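# Slide the tape roll onto the rod

## Task

Get the roll of tape threaded over the rod so it stays there by itself: if it only stays because the robot holds it, the goal is not met. Anything the robot is touching at the end must not drop by more than about a fingernail's width once released. No hand motor on either hand may still show moving in hand_stopped_by at the end. Nothing may be pushed or knocked off the table.

## Robot and tools

Robot: a humanoid upper body on a stand past the table's -x edge, with two arms, left_arm and right_arm. left_arm has a five-finger left hand, right_arm a five-finger right hand (mirror images). Arms must never collide hard or press hard on each other, including wrists, palms, backs, brackets, fingers and thumbs.

Scene frame (used in results): origin in the table-top plane roughly under the pelvis, z = 0 is the table top, +z up, +x across the table away from the robot, left arm on +y, right arm on -y. The table's near edge is at x = 0.18 m. Shoulders sit about 0.28 m above the pelvis, 0.06 m toward +x, and 0.10 m to each side; a hand point reaches at most 0.62 m from its shoulder. The body can be slightly turned or tilted, and printed positions can be off, more at long reach.

Hand point frame (used in commands): a point 0.05 m in front of the palm where index pad meets thumb tip in a pinch. +z runs along the straight fingers, +y out of the palm. On the right hand +x points away from the thumb toward the little finger; on the left hand +x points toward the thumb. Straight fingers extend 0.06 to 0.07 m past the point. A wrist bracket on the little-finger side sticks out 0.03 m beyond the point along +y and 0.11 m across the palm, and can strike things.

The row: every arm command is one row of 28 numbers in [-1, 1], always for both arms: left_arm/dx, dy, dz, rx, ry, rz, then left_gripper/little, ring, middle, index, thumb_bend, thumb_turn, force_limit, speed, then the same 14 for right_arm/ and right_gripper/. dx, dy, dz, rx, ry, rz are an offset (not a pose) in that hand point's own axes, measured from the hand point's measured pose at the start of the action; for the first action of a call that is the last pose a result reported. Scale: 1.0 = 0.6 m or 180 degrees; rx, ry, rz form one rotation vector. Finger numbers are absolute targets: little, ring, middle, index and thumb_bend +1 straight, -1 fully curled; thumb_turn +1 beside the palm, -1 across in front of it. A pinch is roughly index -0.22, thumb_bend -0.75, thumb_turn -0.57. force_limit maps -1 to about 0 N and +1 to 10 N at the fingertip (15 N for the two thumb motors); it only stops closing motors. speed maps -1 to nearly still and +1 to full speed (full finger travel in 0.6 s). There is no 'unchanged' value: to keep a hand as it is, resend its last eight numbers, or if none were sent yet, its hand_measured six values plus hand_force_limit and hand_speed.

Tools:
- execute_actions(actions): a list of actions; each action is a table of up to 15 rows, one row per 1/30 s step, the last row repeated to fill 15 steps (0.5 s). All rows in an action are offsets from the same start pose, not chained. An empty list just returns the state and images.
- move(target, speed, blocking): target is one 28-number row, offsets from the last pose shown in a result. Each hand point travels in a straight line; paths finish together in 0.5 to 10 s (cut off at 10 s). speed is in m/s, 0.002 to 0.5, default 0.25; rotation up to twice that in rad/s. Paths ignore obstacles and the other arm; faster motion and targets set deeper past a contact hit and press harder. Hand numbers are sent at the start. blocking=false returns after 0.5 s while motion continues; until its end is shown, use wait or stop before other commands. The result adds a 'move:' line (done, off_target, moving, held, fault, plus limits such as paced or held) and each hand point's distance to its target.
- wait(seconds): 0 to 10; the scene runs holding the last commands.
- stop(): brakes a running move (needs room).
- zoom_image(camera, region): camera is cam_high (896x504), cam_left_wrist or cam_right_wrist (616x616); region [x0, y0, x1, y1] in pixels from the top-left, at most 504 by 504.
- show_instructions(): shows the reference images.
- finished_scene(scene): ends the scene by number; irreversible.

Motion limits: each step the commanded pose is clipped to within 70 mm and 16 degrees of the measured pose; position wins over orientation. After an action the arm continues only to its last clipped pose, so far targets need further actions. Joints move at most 2.4 rad/s. 'Hand target' lines show what each arm is driving toward; a 'pose unreachable' line means clearance checks altered that arm's command.

Gripping: turn the thumb fully in front of the palm before reaching; the hand can then wrap objects 0.035 to 0.08 m across, lying against the palm on the wrist side. A motor moves only when its target changes by 0.01 or more, then runs until it reaches the target or its load hits force_limit, and locks. Blocked motors report moving until their time runs out, then stalled. Close at speed -0.9 or slower for a gentle grip. hand_measured, hand_stopped_by (moving, target, force, stalled, fault) and hand_load_n list six values in motor order; loads near 0 mean the grip is lost. To release, send targets more open than hand_measured, and make sure no motor still says moving at the end.

Avoid: contact torque reaching a joint limit (23.7 N m for the big joints, 4.75 N m for wrist pitch and yaw, held weight included) stops that arm for 10 s; long heavy holding overheats motors (warning from 90 °C, arm drops at 120 °C). Don't drop, slam or shove things, push anything off the table, or leave the tape resting on the hand. Loose objects may occasionally get nudged. The robot keeps running while you think, holding its last command.

Each tool is called after ">>>" as name([rows], argument=value, ...), one row to a line, values as JSON.

## Session

>>> execute_actions(actions=[])

Scene clock: 0.00 s.
left_arm: end_effector_position=(+0.1139, +0.1600, +0.5019) hand_measured=(+1.000, +1.000, +1.000, +1.000, +1.000, +1.000) hand_load_n=(+0.0, +0.0, +0.0, +0.0, +0.0, +0.0) hand_stopped_by=(target, target, target, target, target, target) hand_force_limit=0.00 hand_speed=-0.80 end_effector_quat_wxyz=(+0.022, +0.019, -0.134, +0.991) | right_arm: end_effector_position=(+0.1914, -0.0654, +0.4545) hand_measured=(+1.000, +1.000, +1.000, +1.000, +1.000, +1.000) hand_load_n=(+0.0, +0.0, +0.0, +0.0, +0.0, +0.0) hand_stopped_by=(target, target, target, target, target, target) hand_force_limit=0.00 hand_speed=-0.80 end_effector_quat_wxyz=(+0.959, -0.247, +0.127, +0.052)
Joint positions: left_arm=[-0.188  0.555  0.208 -0.511 -0.674 -0.992 -0.334] | right_arm=[ 0.055 -0.464 -0.302 -0.474  0.435 -0.978  0.362]
Joint velocities: left_arm=[-0.015 -0.009  0.006  0.006  0.     0.     0.   ] | right_arm=[-0.017  0.     0.    -0.005  0.009  0.     0.   ]
Hand target (left_arm): +0.114, +0.160, +0.502; +0.022, +0.019, -0.134, +0.991
Hand target (right_arm): +0.191, -0.065, +0.455; +0.959, -0.247, +0.127, +0.052

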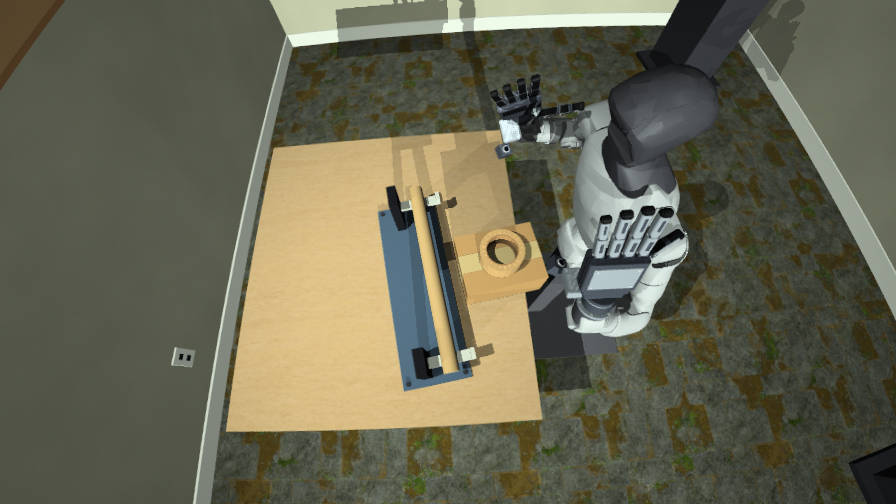

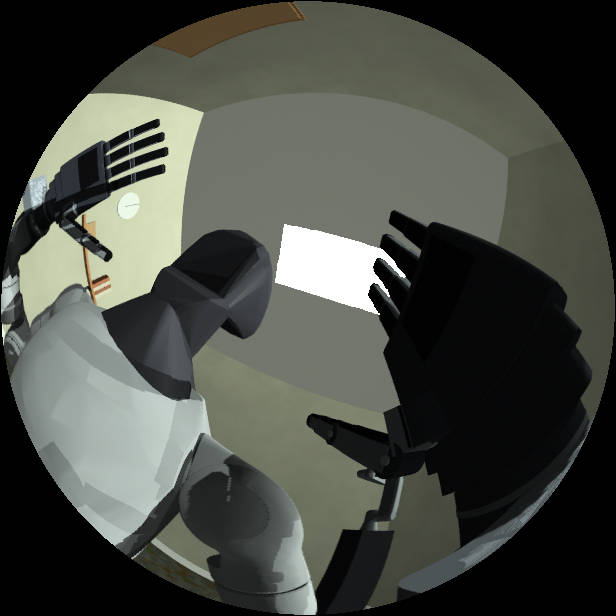

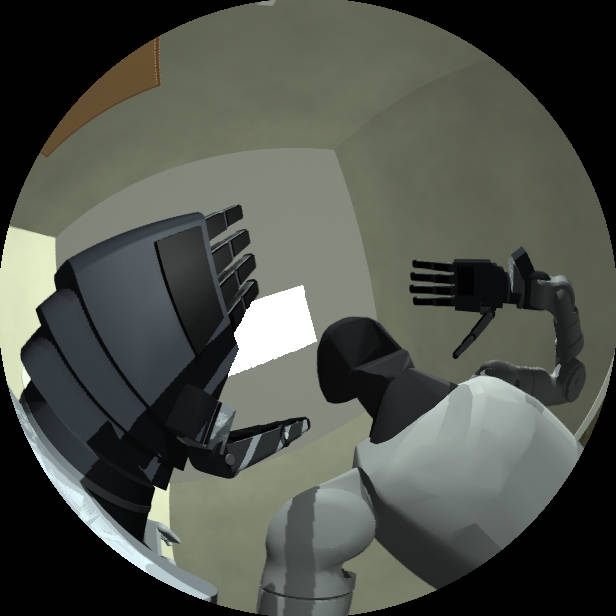

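>>> move(target=[-0.43,-0.03,-0.42,-0.458,-0.56,0.1,0.6,0.6,0.6,0.6,1,-1,1,0,0.16,0.08,-0.2,-0.309,0.188,-0.129,1,0.8,0.8,0.8,0.4,-1,0.9,-0.5], speed=0.3)

Scene clock: 16.53 s.
left_arm: end_effector_position=(+0.3736, +0.2303, +0.2628) hand_measured=(+0.600, +0.600, +0.600, +0.600, +1.000, -1.000) hand_load_n=(+0.0, +0.0, +0.0, +0.0, +0.0, +0.0) hand_stopped_by=(target, target, target, target, target, target) hand_force_limit=1.00 hand_speed=0.00 end_effector_quat_wxyz=(+0.219, -0.666, +0.627, -0.339) | right_arm: end_effector_position=(+0.2459, -0.0755, +0.3046) hand_measured=(+1.000, +0.800, +0.800, +0.800, +0.400, -1.000) hand_load_n=(+0.0, +0.0, +0.0, +0.0, +0.0, +0.0) hand_stopped_by=(target, target, target, target, target, target) hand_force_limit=0.90 hand_speed=-0.50 end_effector_quat_wxyz=(+0.649, -0.685, +0.301, -0.135)
Joint positions: left_arm=[-1.153  1.241 -0.58   0.041  0.067  0.326 -1.056] | right_arm=[ 0.443 -0.959 -0.746 -0.551  0.163 -0.636  0.643]
Joint velocities: left_arm=[-0.009  0.008  0.    -0.002 -0.009 -0.002  0.   ] | right_arm=[-0.003 -0.009  0.008 -0.002  0.003  0.     0.   ]
Hand target (left_arm): +0.374, +0.231, +0.262; -0.219, +0.666, -0.628, +0.338
Hand target (right_arm): +0.246, -0.076, +0.303; +0.645, -0.688, +0.301, -0.137
Off the commanded pose (left_arm): 0.015 m, 4 deg.
Off the commanded pose (right_arm): 0.005 m, 2 deg.
move: off_target (left_arm, right_arm)

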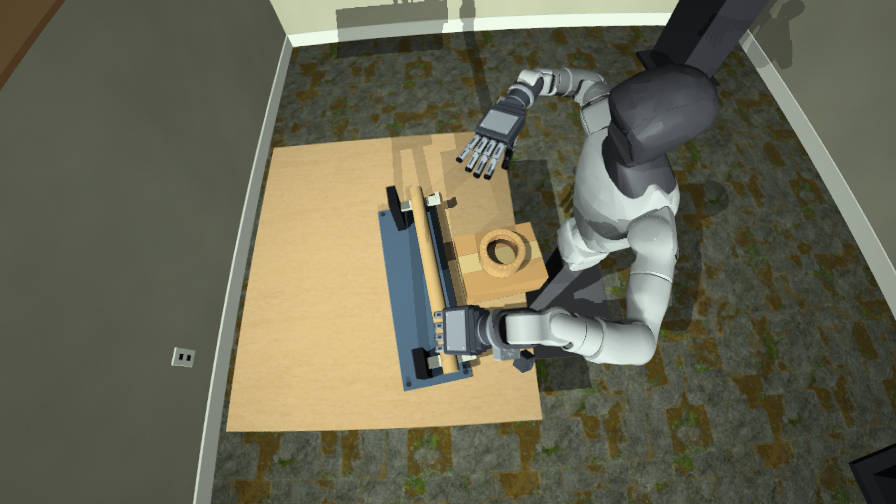

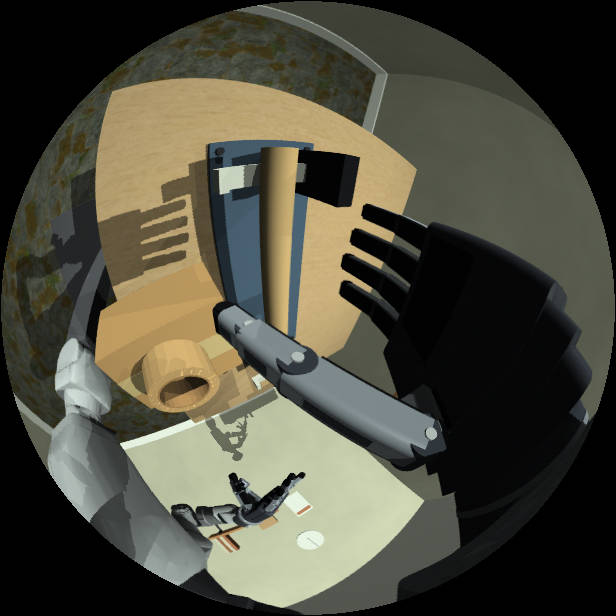

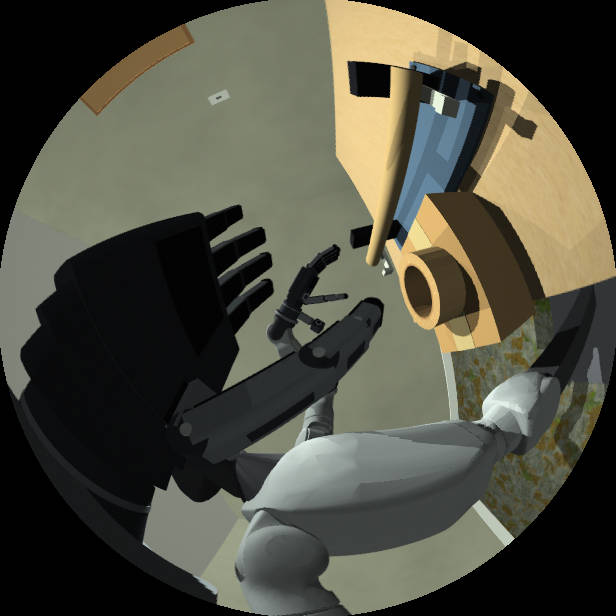

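>>> move(target=[0.02,0.053,0.18,0,0,0,0.6,0.6,0.6,0.6,1,-1,1,0,-0.14,0.11,0.13,0,0,0,1,0.8,0.8,0.8,0.4,-1,0.9,-0.5], speed=0.12)

>>> zoom_image(camera="cam_high", region=[360,150,600,400])

Scene clock: 26.23 s.
left_arm: end_effector_position=(+0.4260, +0.2029, +0.1649) hand_measured=(+0.600, +0.600, +0.600, +0.600, +1.000, -1.000) hand_load_n=(+0.0, +0.0, +0.0, +0.0, +0.0, +0.0) hand_stopped_by=(target, target, target, target, target, target) hand_force_limit=1.00 hand_speed=0.00 end_effector_quat_wxyz=(-0.216, +0.672, -0.622, +0.338) | right_arm: end_effector_position=(+0.2133, +0.0395, +0.2490) hand_measured=(+1.000, +0.800, +0.800, +0.800, +0.400, -1.000) hand_load_n=(+0.0, +0.0, +0.0, +0.0, +0.0, +0.0) hand_stopped_by=(target, target, target, target, target, target) hand_force_limit=0.90 hand_speed=-0.50 end_effector_quat_wxyz=(+0.650, -0.683, +0.308, -0.128)
Joint positions: left_arm=[-1.136  0.873 -0.758  0.446  0.229  0.198 -0.771] | right_arm=[ 0.275 -0.574  0.021 -1.058 -0.641 -0.129  0.6  ]
Joint velocities: left_arm=[0.014 0.006 0.003 0.006 0.011 0.    0.   ] | right_arm=[ 0.003  0.204 -0.086  0.005 -0.017 -0.107  0.184]
Hand target (left_arm): +0.427, +0.204, +0.165; -0.219, +0.671, -0.622, +0.338
Hand target (right_arm): +0.214, +0.039, +0.250; +0.650, -0.683, +0.306, -0.132
Off the commanded pose (left_arm): 0.007 m, 1 deg.
Off the commanded pose (right_arm): 0.004 m, 1 deg.
joint sent to its limit (right arm) — the command would take joint 4 (elbow) past its lower limit, so that joint was sent only as far as its limit.
move: off_target (left_arm, right_arm)

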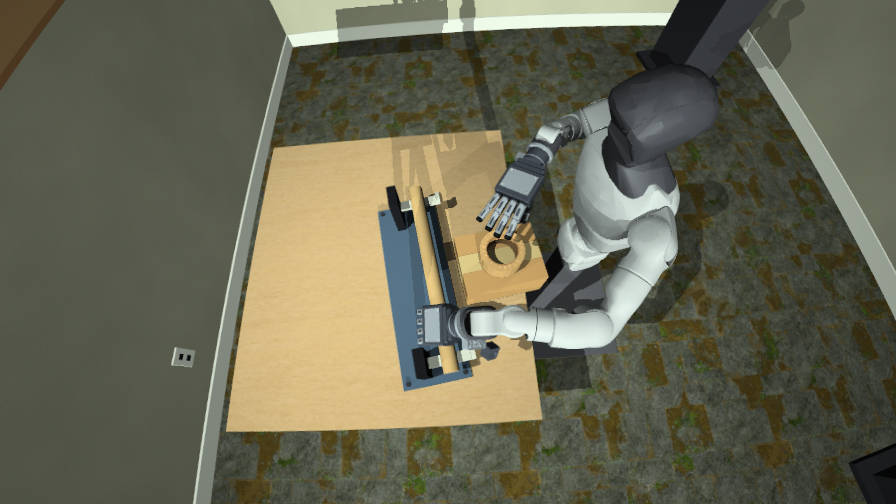

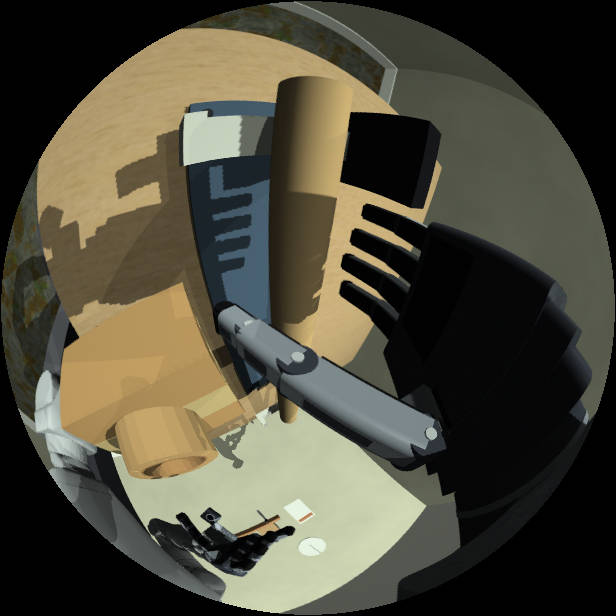

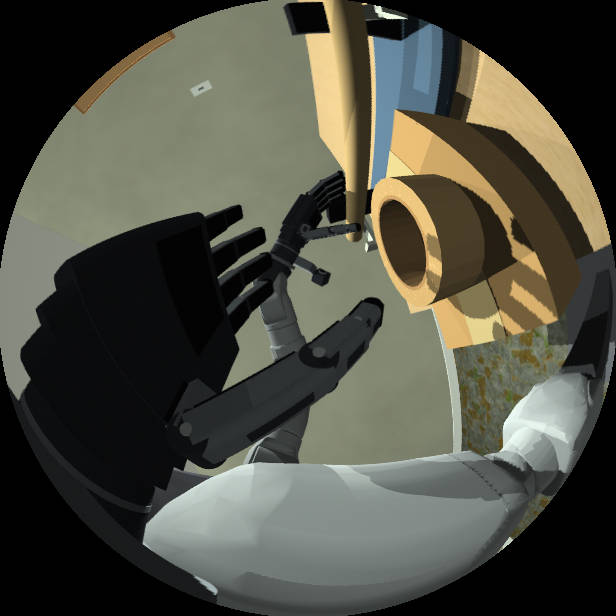

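Region (360, 150, 600, 400) of cam_high's 896x504 image, scaled by 2.016, with more detail than that image has; it fills the left 484 columns of this view, and the rest is white.

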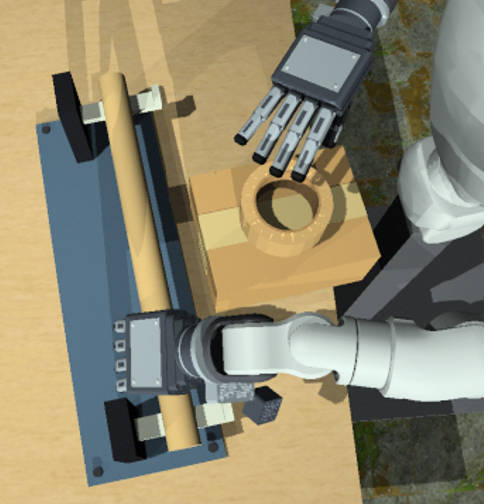

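>>> move(target=[0.013,0.04,0.06,0,0,0,0.6,0.6,0.6,0.6,1,-1,1,0,0,-0.02,0.12,0,0,0,1,0.8,0.8,0.8,0.4,-1,0.9,-0.5], speed=0.05)

>>> zoom_image(camera="cam_high", region=[380,170,580,390])

Scene clock: 32.90 s.
left_arm: end_effector_position=(+0.4337, +0.1888, +0.1242) hand_measured=(+0.600, +0.600, +0.600, +0.600, +1.000, -1.000) hand_load_n=(+0.0, +0.0, +0.0, +0.0, +0.0, +0.0) hand_stopped_by=(target, target, target, target, target, target) hand_force_limit=1.00 hand_speed=0.00 end_effector_quat_wxyz=(-0.215, +0.675, -0.619, +0.338) | right_arm: end_effector_position=(+0.2565, +0.0975, +0.2527) hand_measured=(+1.000, +0.800, +0.800, +0.800, +0.400, -1.000) hand_load_n=(+0.0, +0.0, +0.0, +0.0, +0.0, +0.0) hand_stopped_by=(target, target, target, target, target, target) hand_force_limit=0.90 hand_speed=-0.50 end_effector_quat_wxyz=(+0.653, -0.682, +0.307, -0.121)
Joint positions: left_arm=[-1.114  0.748 -0.82   0.603  0.253  0.153 -0.64 ] | right_arm=[-0.195 -0.352  0.345 -0.873 -0.889  0.109  0.797]
Joint velocities: left_arm=[ 0.002  0.005  0.011 -0.002  0.005  0.     0.001] | right_arm=[ 0.005 -0.012 -0.002 -0.009  0.     0.001  0.   ]
Hand target (left_arm): +0.434, +0.189, +0.123; -0.216, +0.674, -0.621, +0.337
Hand target (right_arm): +0.257, +0.098, +0.252; +0.651, -0.683, +0.308, -0.122
Off the commanded pose (left_arm): 0.002 m, 0 deg.
Off the commanded pose (right_arm): 0.002 m, 1 deg.
move: done

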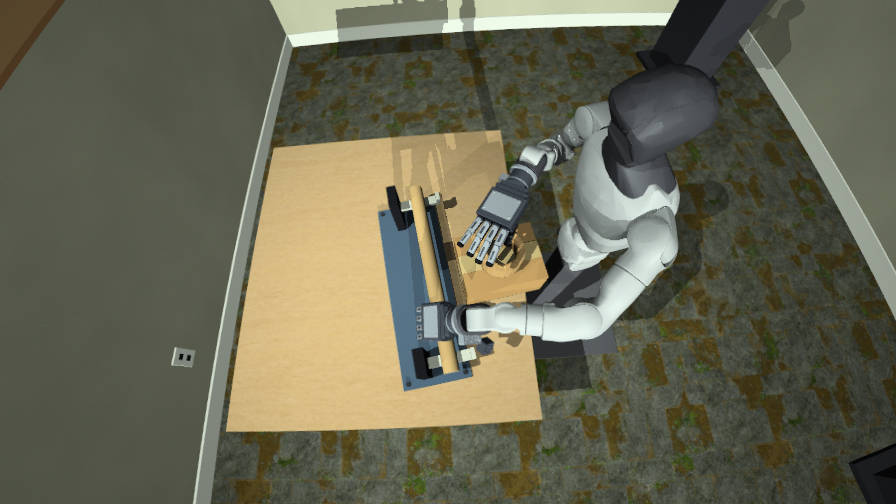

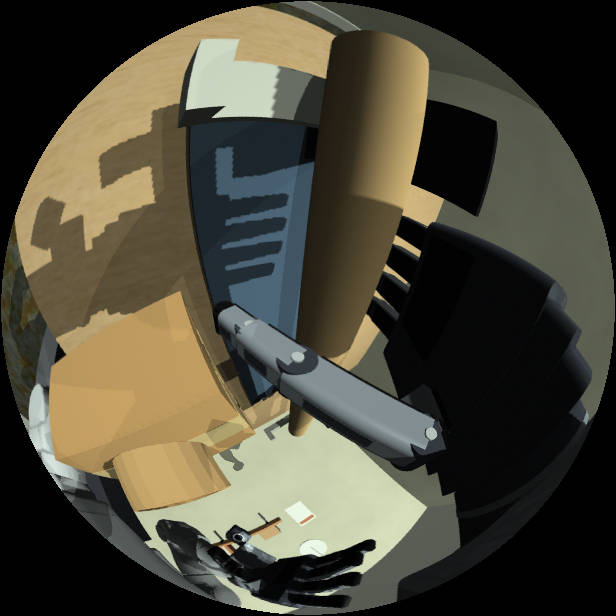

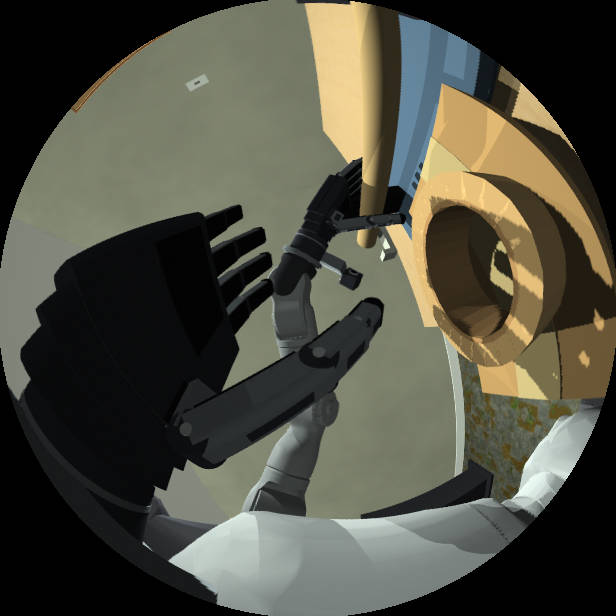

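Region (380, 170, 580, 390) of cam_high's 896x504 image, scaled by 2.291, with more detail than that image has; it fills the left 458 columns of this view, and the rest is white.

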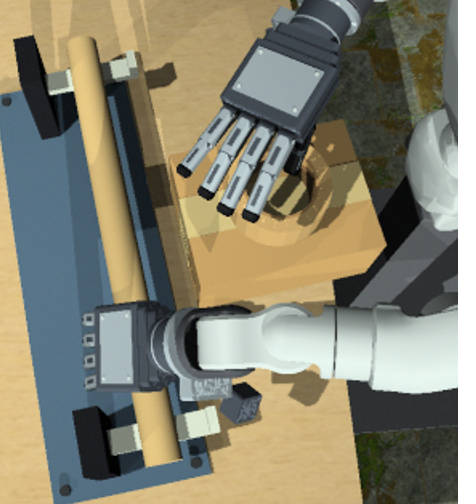

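>>> move(target=[0,0.012,0.03,0,0,0,0.6,0.6,0.6,0.6,1,-1,1,0,-0.03,0.055,0.035,0,0,0,1,0.8,0.8,0.8,0.4,-1,0.9,-0.5], speed=0.04)

>>> move(target=[0,0,0,0,0,0,-1,-1,-1,-1,-0.65,-1,1,-0.3,0,0,0,0,0,0,1,0.8,0.8,0.8,0.4,-1,0.9,-0.5])

>>> zoom_image(camera="cam_high", region=[380,170,580,390])

Scene clock: 40.50 s.
left_arm: end_effector_position=(+0.4403, +0.1859, +0.1054) hand_measured=(+0.600, +0.600, +0.600, +0.600, +1.000, -1.000) hand_load_n=(+0.0, +0.0, +0.0, +0.0, +0.0, +0.0) hand_stopped_by=(target, target, target, target, target, target) hand_force_limit=1.00 hand_speed=0.00 end_effector_quat_wxyz=(-0.213, +0.679, -0.617, +0.338) | right_arm: end_effector_position=(+0.2475, +0.1264, +0.2239) hand_measured=(+1.000, +0.800, +0.800, +0.800, +0.400, -1.000) hand_load_n=(+0.0, +0.0, +0.0, +0.0, +0.0, +0.0) hand_stopped_by=(target, target, target, target, target, target) hand_force_limit=0.90 hand_speed=-0.50 end_effector_quat_wxyz=(+0.653, -0.680, +0.310, -0.118)
Joint positions: left_arm=[-1.136  0.661 -0.843  0.791  0.264  0.062 -0.576] | right_arm=[-0.149 -0.272  0.541 -0.754 -1.075  0.103  0.652]
Joint velocities: left_arm=[-0.008  0.005 -0.014  0.005  0.002 -0.002  0.002] | right_arm=[-0.005  0.006  0.002 -0.005 -0.006  0.    -0.004]
Hand target (left_arm): +0.441, +0.186, +0.106; -0.215, +0.676, -0.619, +0.338
Hand target (right_arm): +0.248, +0.127, +0.223; +0.653, -0.680, +0.310, -0.119
Off the commanded pose (left_arm): 0.002 m, 1 deg.
Off the commanded pose (right_arm): 0.002 m, 0 deg.
move: done

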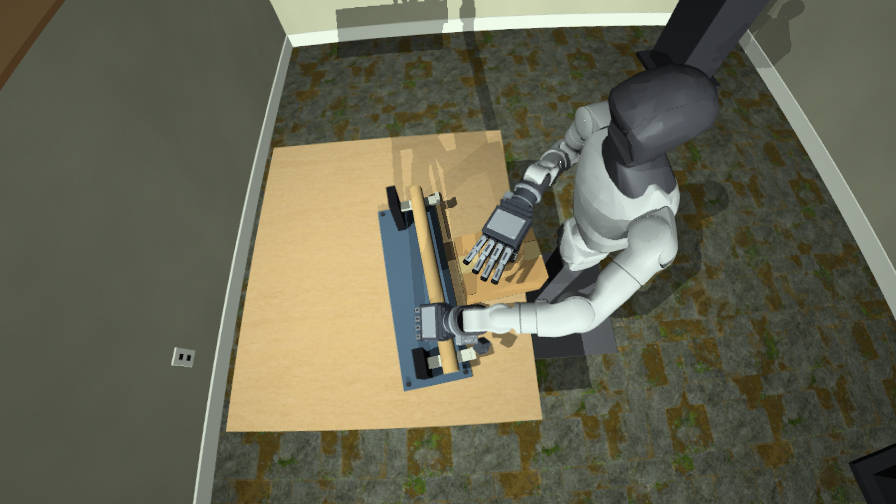

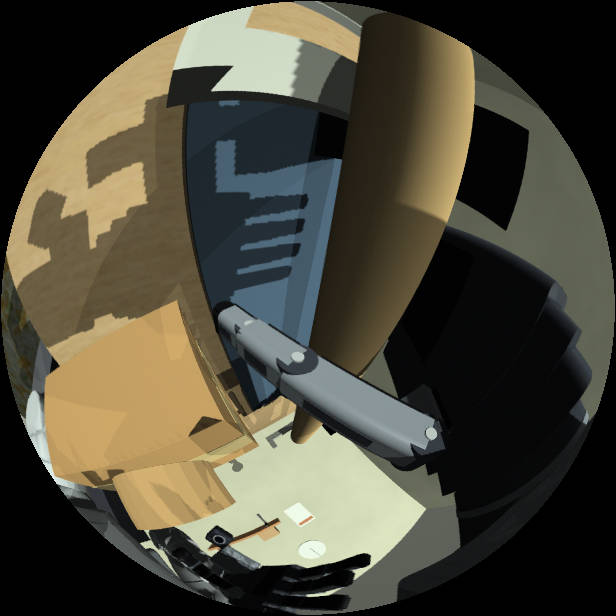

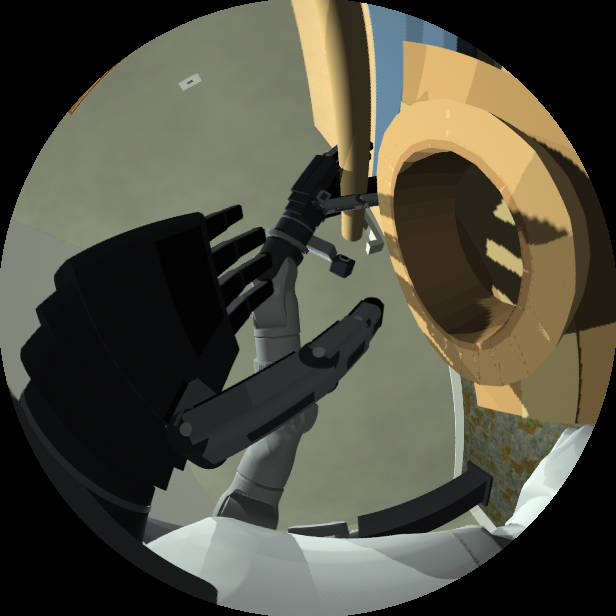

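Scene clock: 42.17 s.
left_arm: end_effector_position=(+0.4418, +0.1848, +0.1078) hand_measured=(-0.998, -0.870, -0.766, -0.676, +0.046, -1.000) hand_load_n=(+8.5, +4.0, +11.0, +0.0, +14.0, +3.0) hand_stopped_by=(target, force, force, force, force, target) hand_force_limit=1.00 hand_speed=-0.30 end_effector_quat_wxyz=(-0.213, +0.678, -0.615, +0.341) | right_arm: end_effector_position=(+0.2475, +0.1264, +0.2239) hand_measured=(+1.000, +0.800, +0.800, +0.800, +0.400, -1.000) hand_load_n=(+0.0, +0.0, +0.0, +0.0, +0.0, +0.0) hand_stopped_by=(target, target, target, target, target, target) hand_force_limit=0.90 hand_speed=-0.50 end_effector_quat_wxyz=(+0.653, -0.680, +0.310, -0.118)
Joint positions: left_arm=[-1.139  0.661 -0.84   0.791  0.26   0.061 -0.575] | right_arm=[-0.149 -0.272  0.541 -0.754 -1.075  0.103  0.652]
Joint velocities: left_arm=[-0.006 -0.008  0.    -0.017 -0.008  0.     0.   ] | right_arm=[-0.014  0.018 -0.003  0.     0.012  0.     0.   ]
Hand target (left_arm): +0.440, +0.186, +0.105; -0.213, +0.679, -0.617, +0.338
Hand target (right_arm): +0.248, +0.126, +0.224; +0.653, -0.680, +0.310, -0.118
Off the commanded pose (left_arm): 0.003 m, 0 deg.
Off the commanded pose (right_arm): 0.000 m, 0 deg.
move: done

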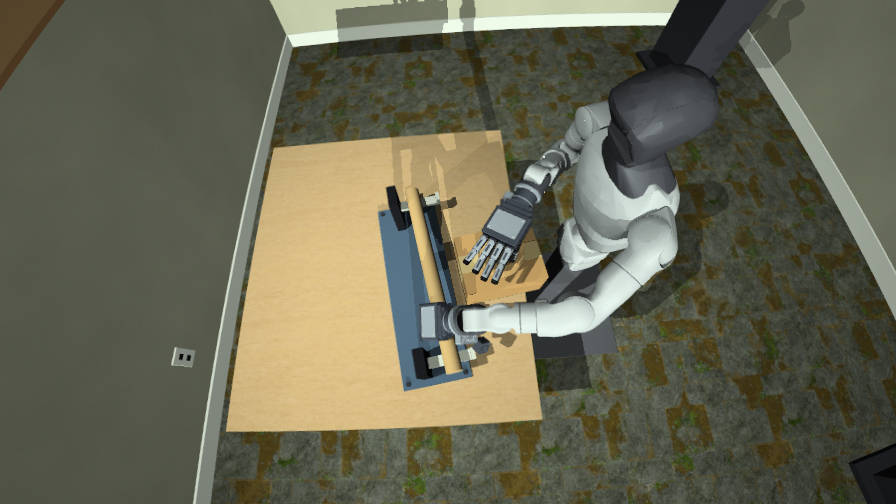

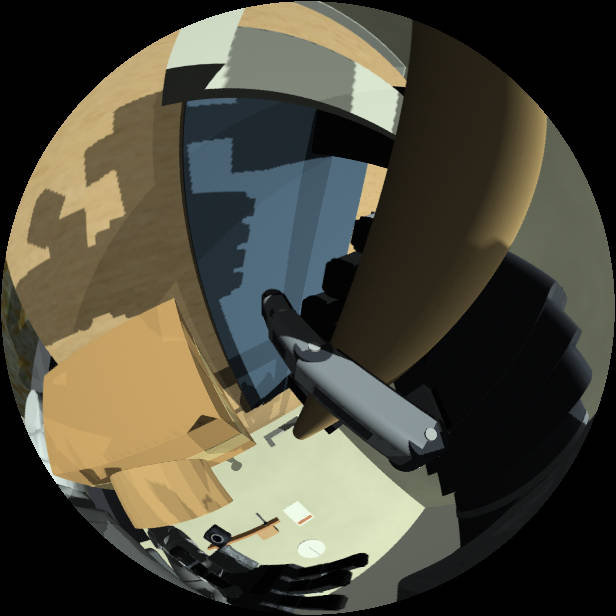

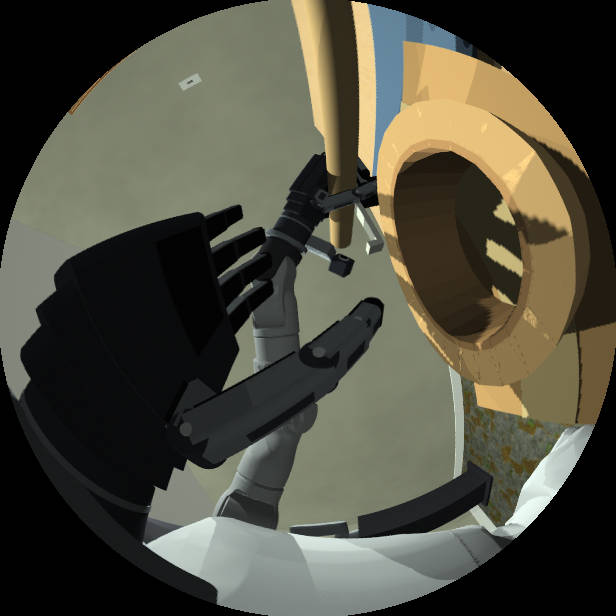

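Region (380, 170, 580, 390) of cam_high's 896x504 image, scaled by 2.291, with more detail than that image has; it fills the left 458 columns of this view, and the rest is white.

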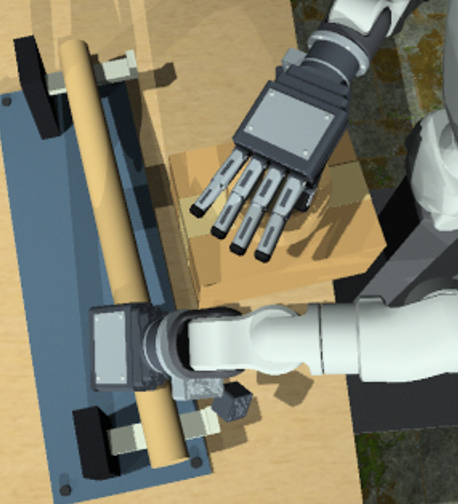

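>>> move(target=[0.03,-0.12,-0.11,0,0.057,-0.06,-1,-1,-1,-1,-0.65,-1,1,-0.3,0.04,0.02,0.015,0,0,0,1,0.8,0.8,0.8,0.4,-1,0.9,-0.5], speed=0.07)

>>> zoom_image(camera="cam_high", region=[380,170,580,390])

Scene clock: 54.10 s.
left_arm: end_effector_position=(+0.4473, +0.1832, +0.2080) hand_measured=(-0.998, -0.870, -0.766, -0.676, +0.046, -1.000) hand_load_n=(+3.5, +3.0, +11.0, +2.5, +14.0, +3.0) hand_stopped_by=(target, force, force, force, force, target) hand_force_limit=1.00 hand_speed=-0.30 end_effector_quat_wxyz=(-0.122, +0.700, -0.565, +0.419) | right_arm: end_effector_position=(+0.2672, +0.1207, +0.2059) hand_measured=(+1.000, +0.800, +0.800, +0.800, +0.400, -1.000) hand_load_n=(+0.0, +0.0, +0.0, +0.0, +0.0, +0.0) hand_stopped_by=(target, target, target, target, target, target) hand_force_limit=0.90 hand_speed=-0.50 end_effector_quat_wxyz=(+0.654, -0.680, +0.311, -0.117)
Joint positions: left_arm=[-1.28   0.774 -0.66   0.83   0.058 -0.021 -0.854] | right_arm=[-0.177 -0.321  0.473 -0.607 -0.979  0.013  0.537]
Joint velocities: left_arm=[ 0.014  0.003  0.008  0.009 -0.014  0.    -0.002] | right_arm=[ 0.009  0.005 -0.012  0.     0.005 -0.002  0.   ]
Hand target (left_arm): +0.447, +0.183, +0.208; -0.120, +0.700, -0.565, +0.420
Hand target (right_arm): +0.268, +0.121, +0.206; +0.654, -0.679, +0.310, -0.117
Off the commanded pose (left_arm): 0.005 m, 0 deg.
Off the commanded pose (right_arm): 0.001 m, 0 deg.
move: off_target (left_arm)

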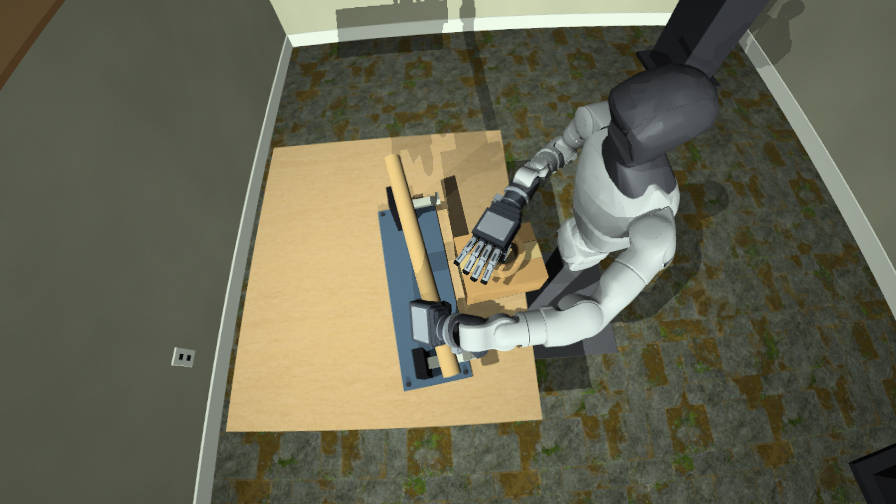

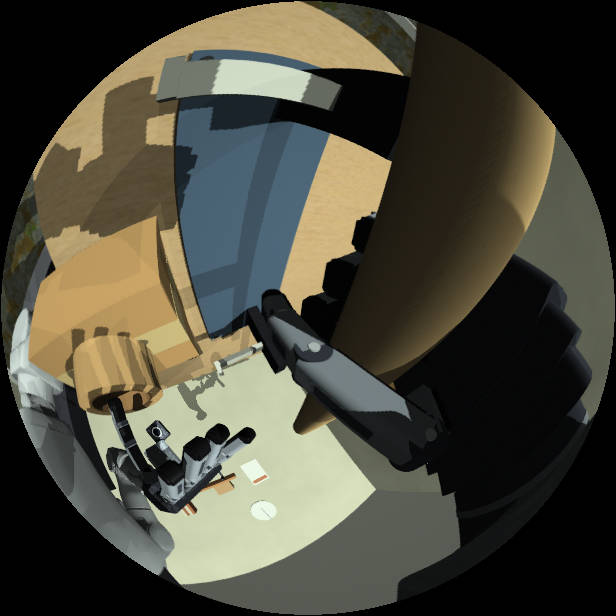

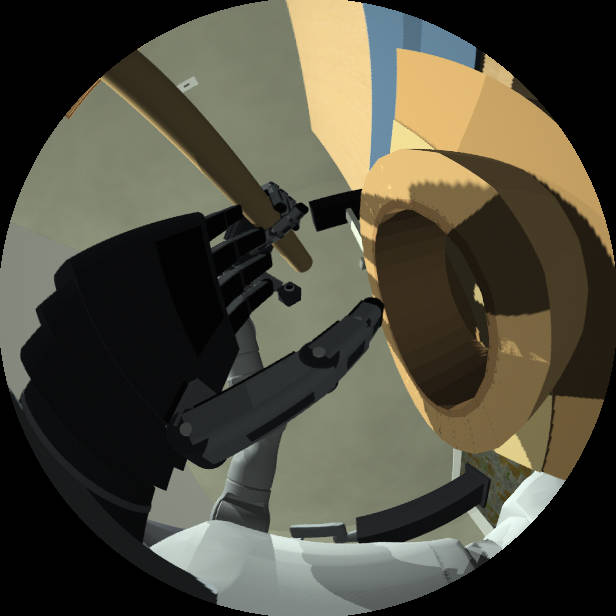

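Region (380, 170, 580, 390) of cam_high's 896x504 image, scaled by 2.291, with more detail than that image has; it fills the left 458 columns of this view, and the rest is white.

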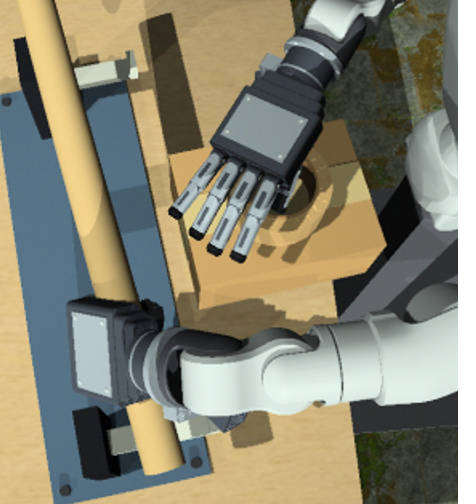

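>>> move(target=[0,0,0,0,0,0,-1,-1,-1,-1,-0.65,-1,1,-0.3,-0.01,0,-0.035,0,0,0,1,0.8,0.8,0.8,0.4,-1,0.9,-0.5], speed=0.04)

>>> move(target=[0,0,0,0,0,0,-1,-1,-1,-1,-0.65,-1,1,-0.3,-0.01,0.045,0.005,0,0,0,1,0.8,0.8,0.8,0.4,-1,0.9,-0.5], speed=0.03)

Scene clock: 61.33 s.
left_arm: end_effector_position=(+0.4473, +0.1832, +0.2080) hand_measured=(-0.998, -0.870, -0.766, -0.676, +0.046, -1.000) hand_load_n=(+3.5, +3.0, +11.0, +2.5, +14.0, +3.0) hand_stopped_by=(target, force, force, force, force, target) hand_force_limit=1.00 hand_speed=-0.30 end_effector_quat_wxyz=(-0.122, +0.700, -0.565, +0.419) | right_arm: end_effector_position=(+0.2511, +0.1076, +0.2096) hand_measured=(+1.000, +0.800, +0.800, +0.800, +0.400, -1.000) hand_load_n=(+0.0, +0.0, +0.0, +0.0, +0.0, +0.0) hand_stopped_by=(target, target, target, target, target, target) hand_force_limit=0.90 hand_speed=-0.50 end_effector_quat_wxyz=(+0.653, -0.680, +0.311, -0.119)
Joint positions: left_arm=[-1.28   0.774 -0.66   0.83   0.058 -0.021 -0.855] | right_arm=[-0.08  -0.371  0.462 -0.718 -0.979  0.013  0.538]
Joint velocities: left_arm=[-0.005  0.005 -0.005 -0.002 -0.006  0.     0.   ] | right_arm=[ 0.     0.011 -0.021  0.005 -0.005  0.     0.   ]
Hand target (left_arm): +0.447, +0.183, +0.208; -0.122, +0.700, -0.565, +0.419
Hand target (right_arm): +0.251, +0.107, +0.210; +0.653, -0.680, +0.311, -0.119
Off the commanded pose (left_arm): 0.000 m, 0 deg.
Off the commanded pose (right_arm): 0.001 m, 0 deg.
move: done

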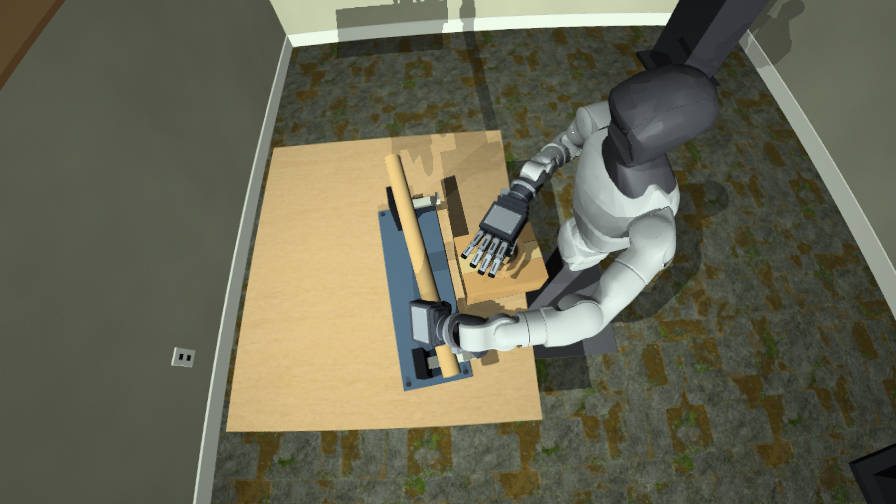

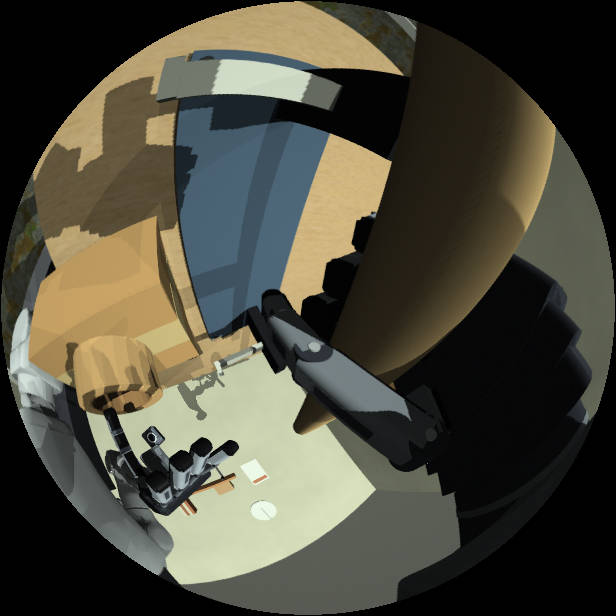

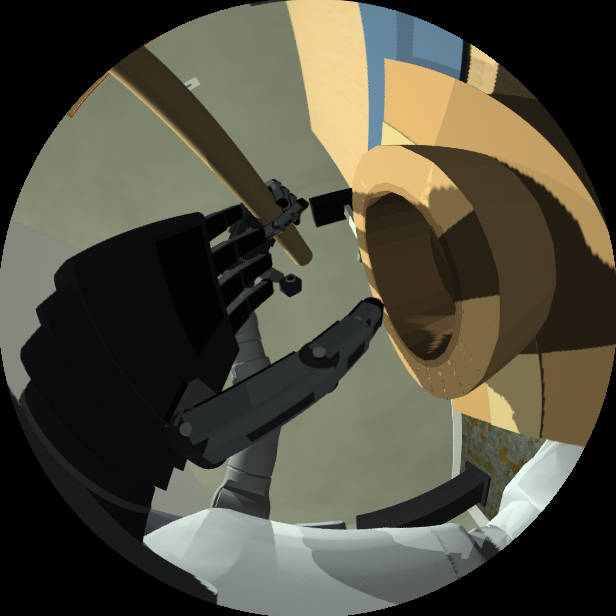

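Scene clock: 62.50 s.
left_arm: end_effector_position=(+0.4473, +0.1832, +0.2080) hand_measured=(-0.998, -0.870, -0.766, -0.676, +0.046, -1.000) hand_load_n=(+3.5, +3.0, +11.0, +2.5, +14.0, +3.0) hand_stopped_by=(target, force, force, force, force, target) hand_force_limit=1.00 hand_speed=-0.30 end_effector_quat_wxyz=(-0.122, +0.700, -0.565, +0.419) | right_arm: end_effector_position=(+0.2446, +0.1138, +0.1869) hand_measured=(+1.000, +0.800, +0.800, +0.800, +0.400, -1.000) hand_load_n=(+0.0, +0.0, +0.0, +0.0, +0.0, -1.0) hand_stopped_by=(target, target, target, target, target, target) hand_force_limit=0.90 hand_speed=-0.50 end_effector_quat_wxyz=(+0.655, -0.677, +0.314, -0.122)
Joint positions: left_arm=[-1.28   0.774 -0.66   0.83   0.058 -0.021 -0.855] | right_arm=[-0.028 -0.368  0.538 -0.635 -1.05  -0.008  0.4  ]
Joint velocities: left_arm=[-0.003 -0.002 -0.005 -0.012  0.008  0.     0.   ] | right_arm=[-0.003 -0.009  0.     0.012  0.006  0.    -0.007]
Hand target (left_arm): +0.447, +0.183, +0.208; -0.122, +0.700, -0.565, +0.419
Hand target (right_arm): +0.242, +0.115, +0.185; +0.653, -0.679, +0.313, -0.119
Off the commanded pose (left_arm): 0.000 m, 0 deg.
Off the commanded pose (right_arm): 0.004 m, 1 deg.
move: off_target (right_arm)

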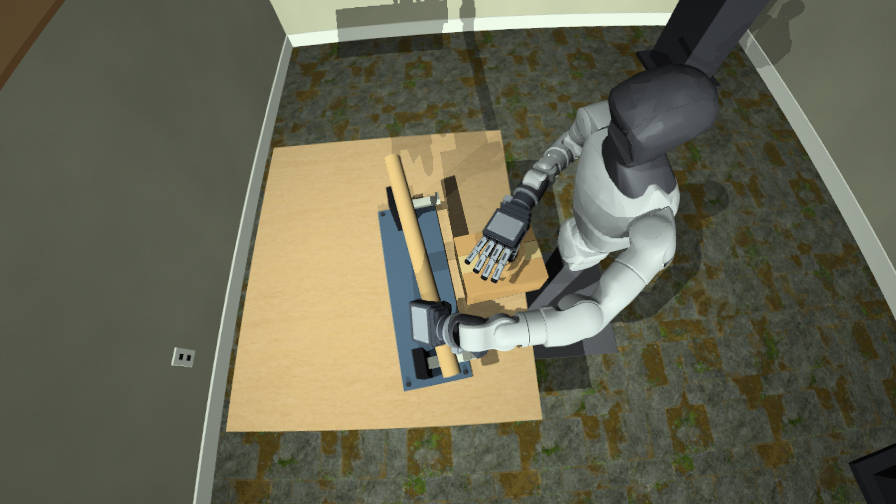

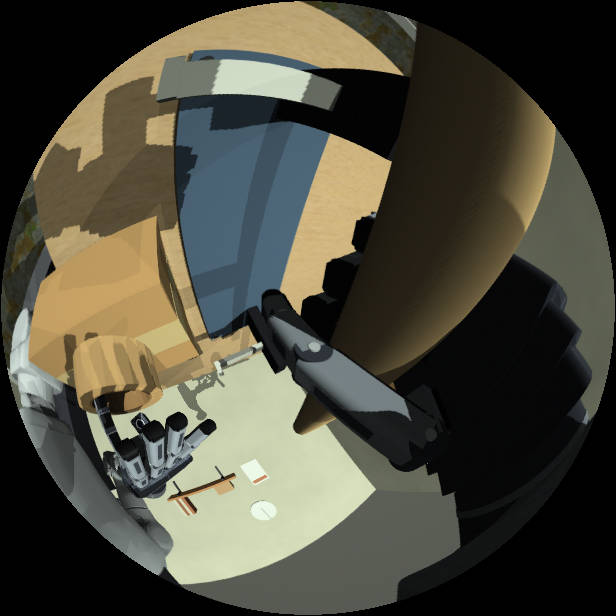

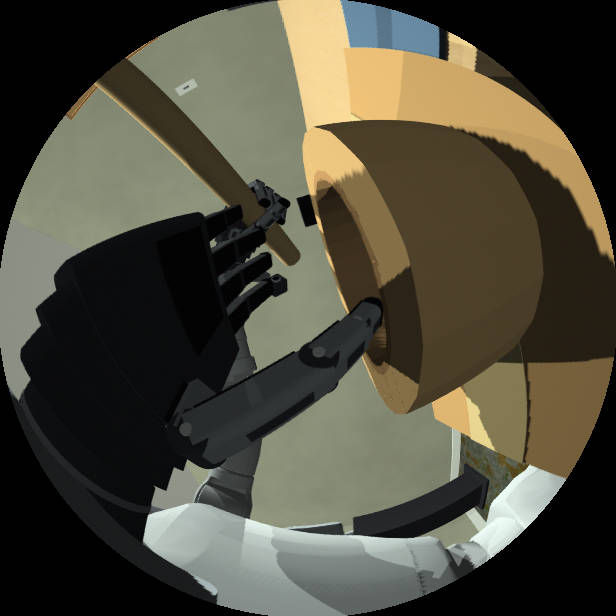

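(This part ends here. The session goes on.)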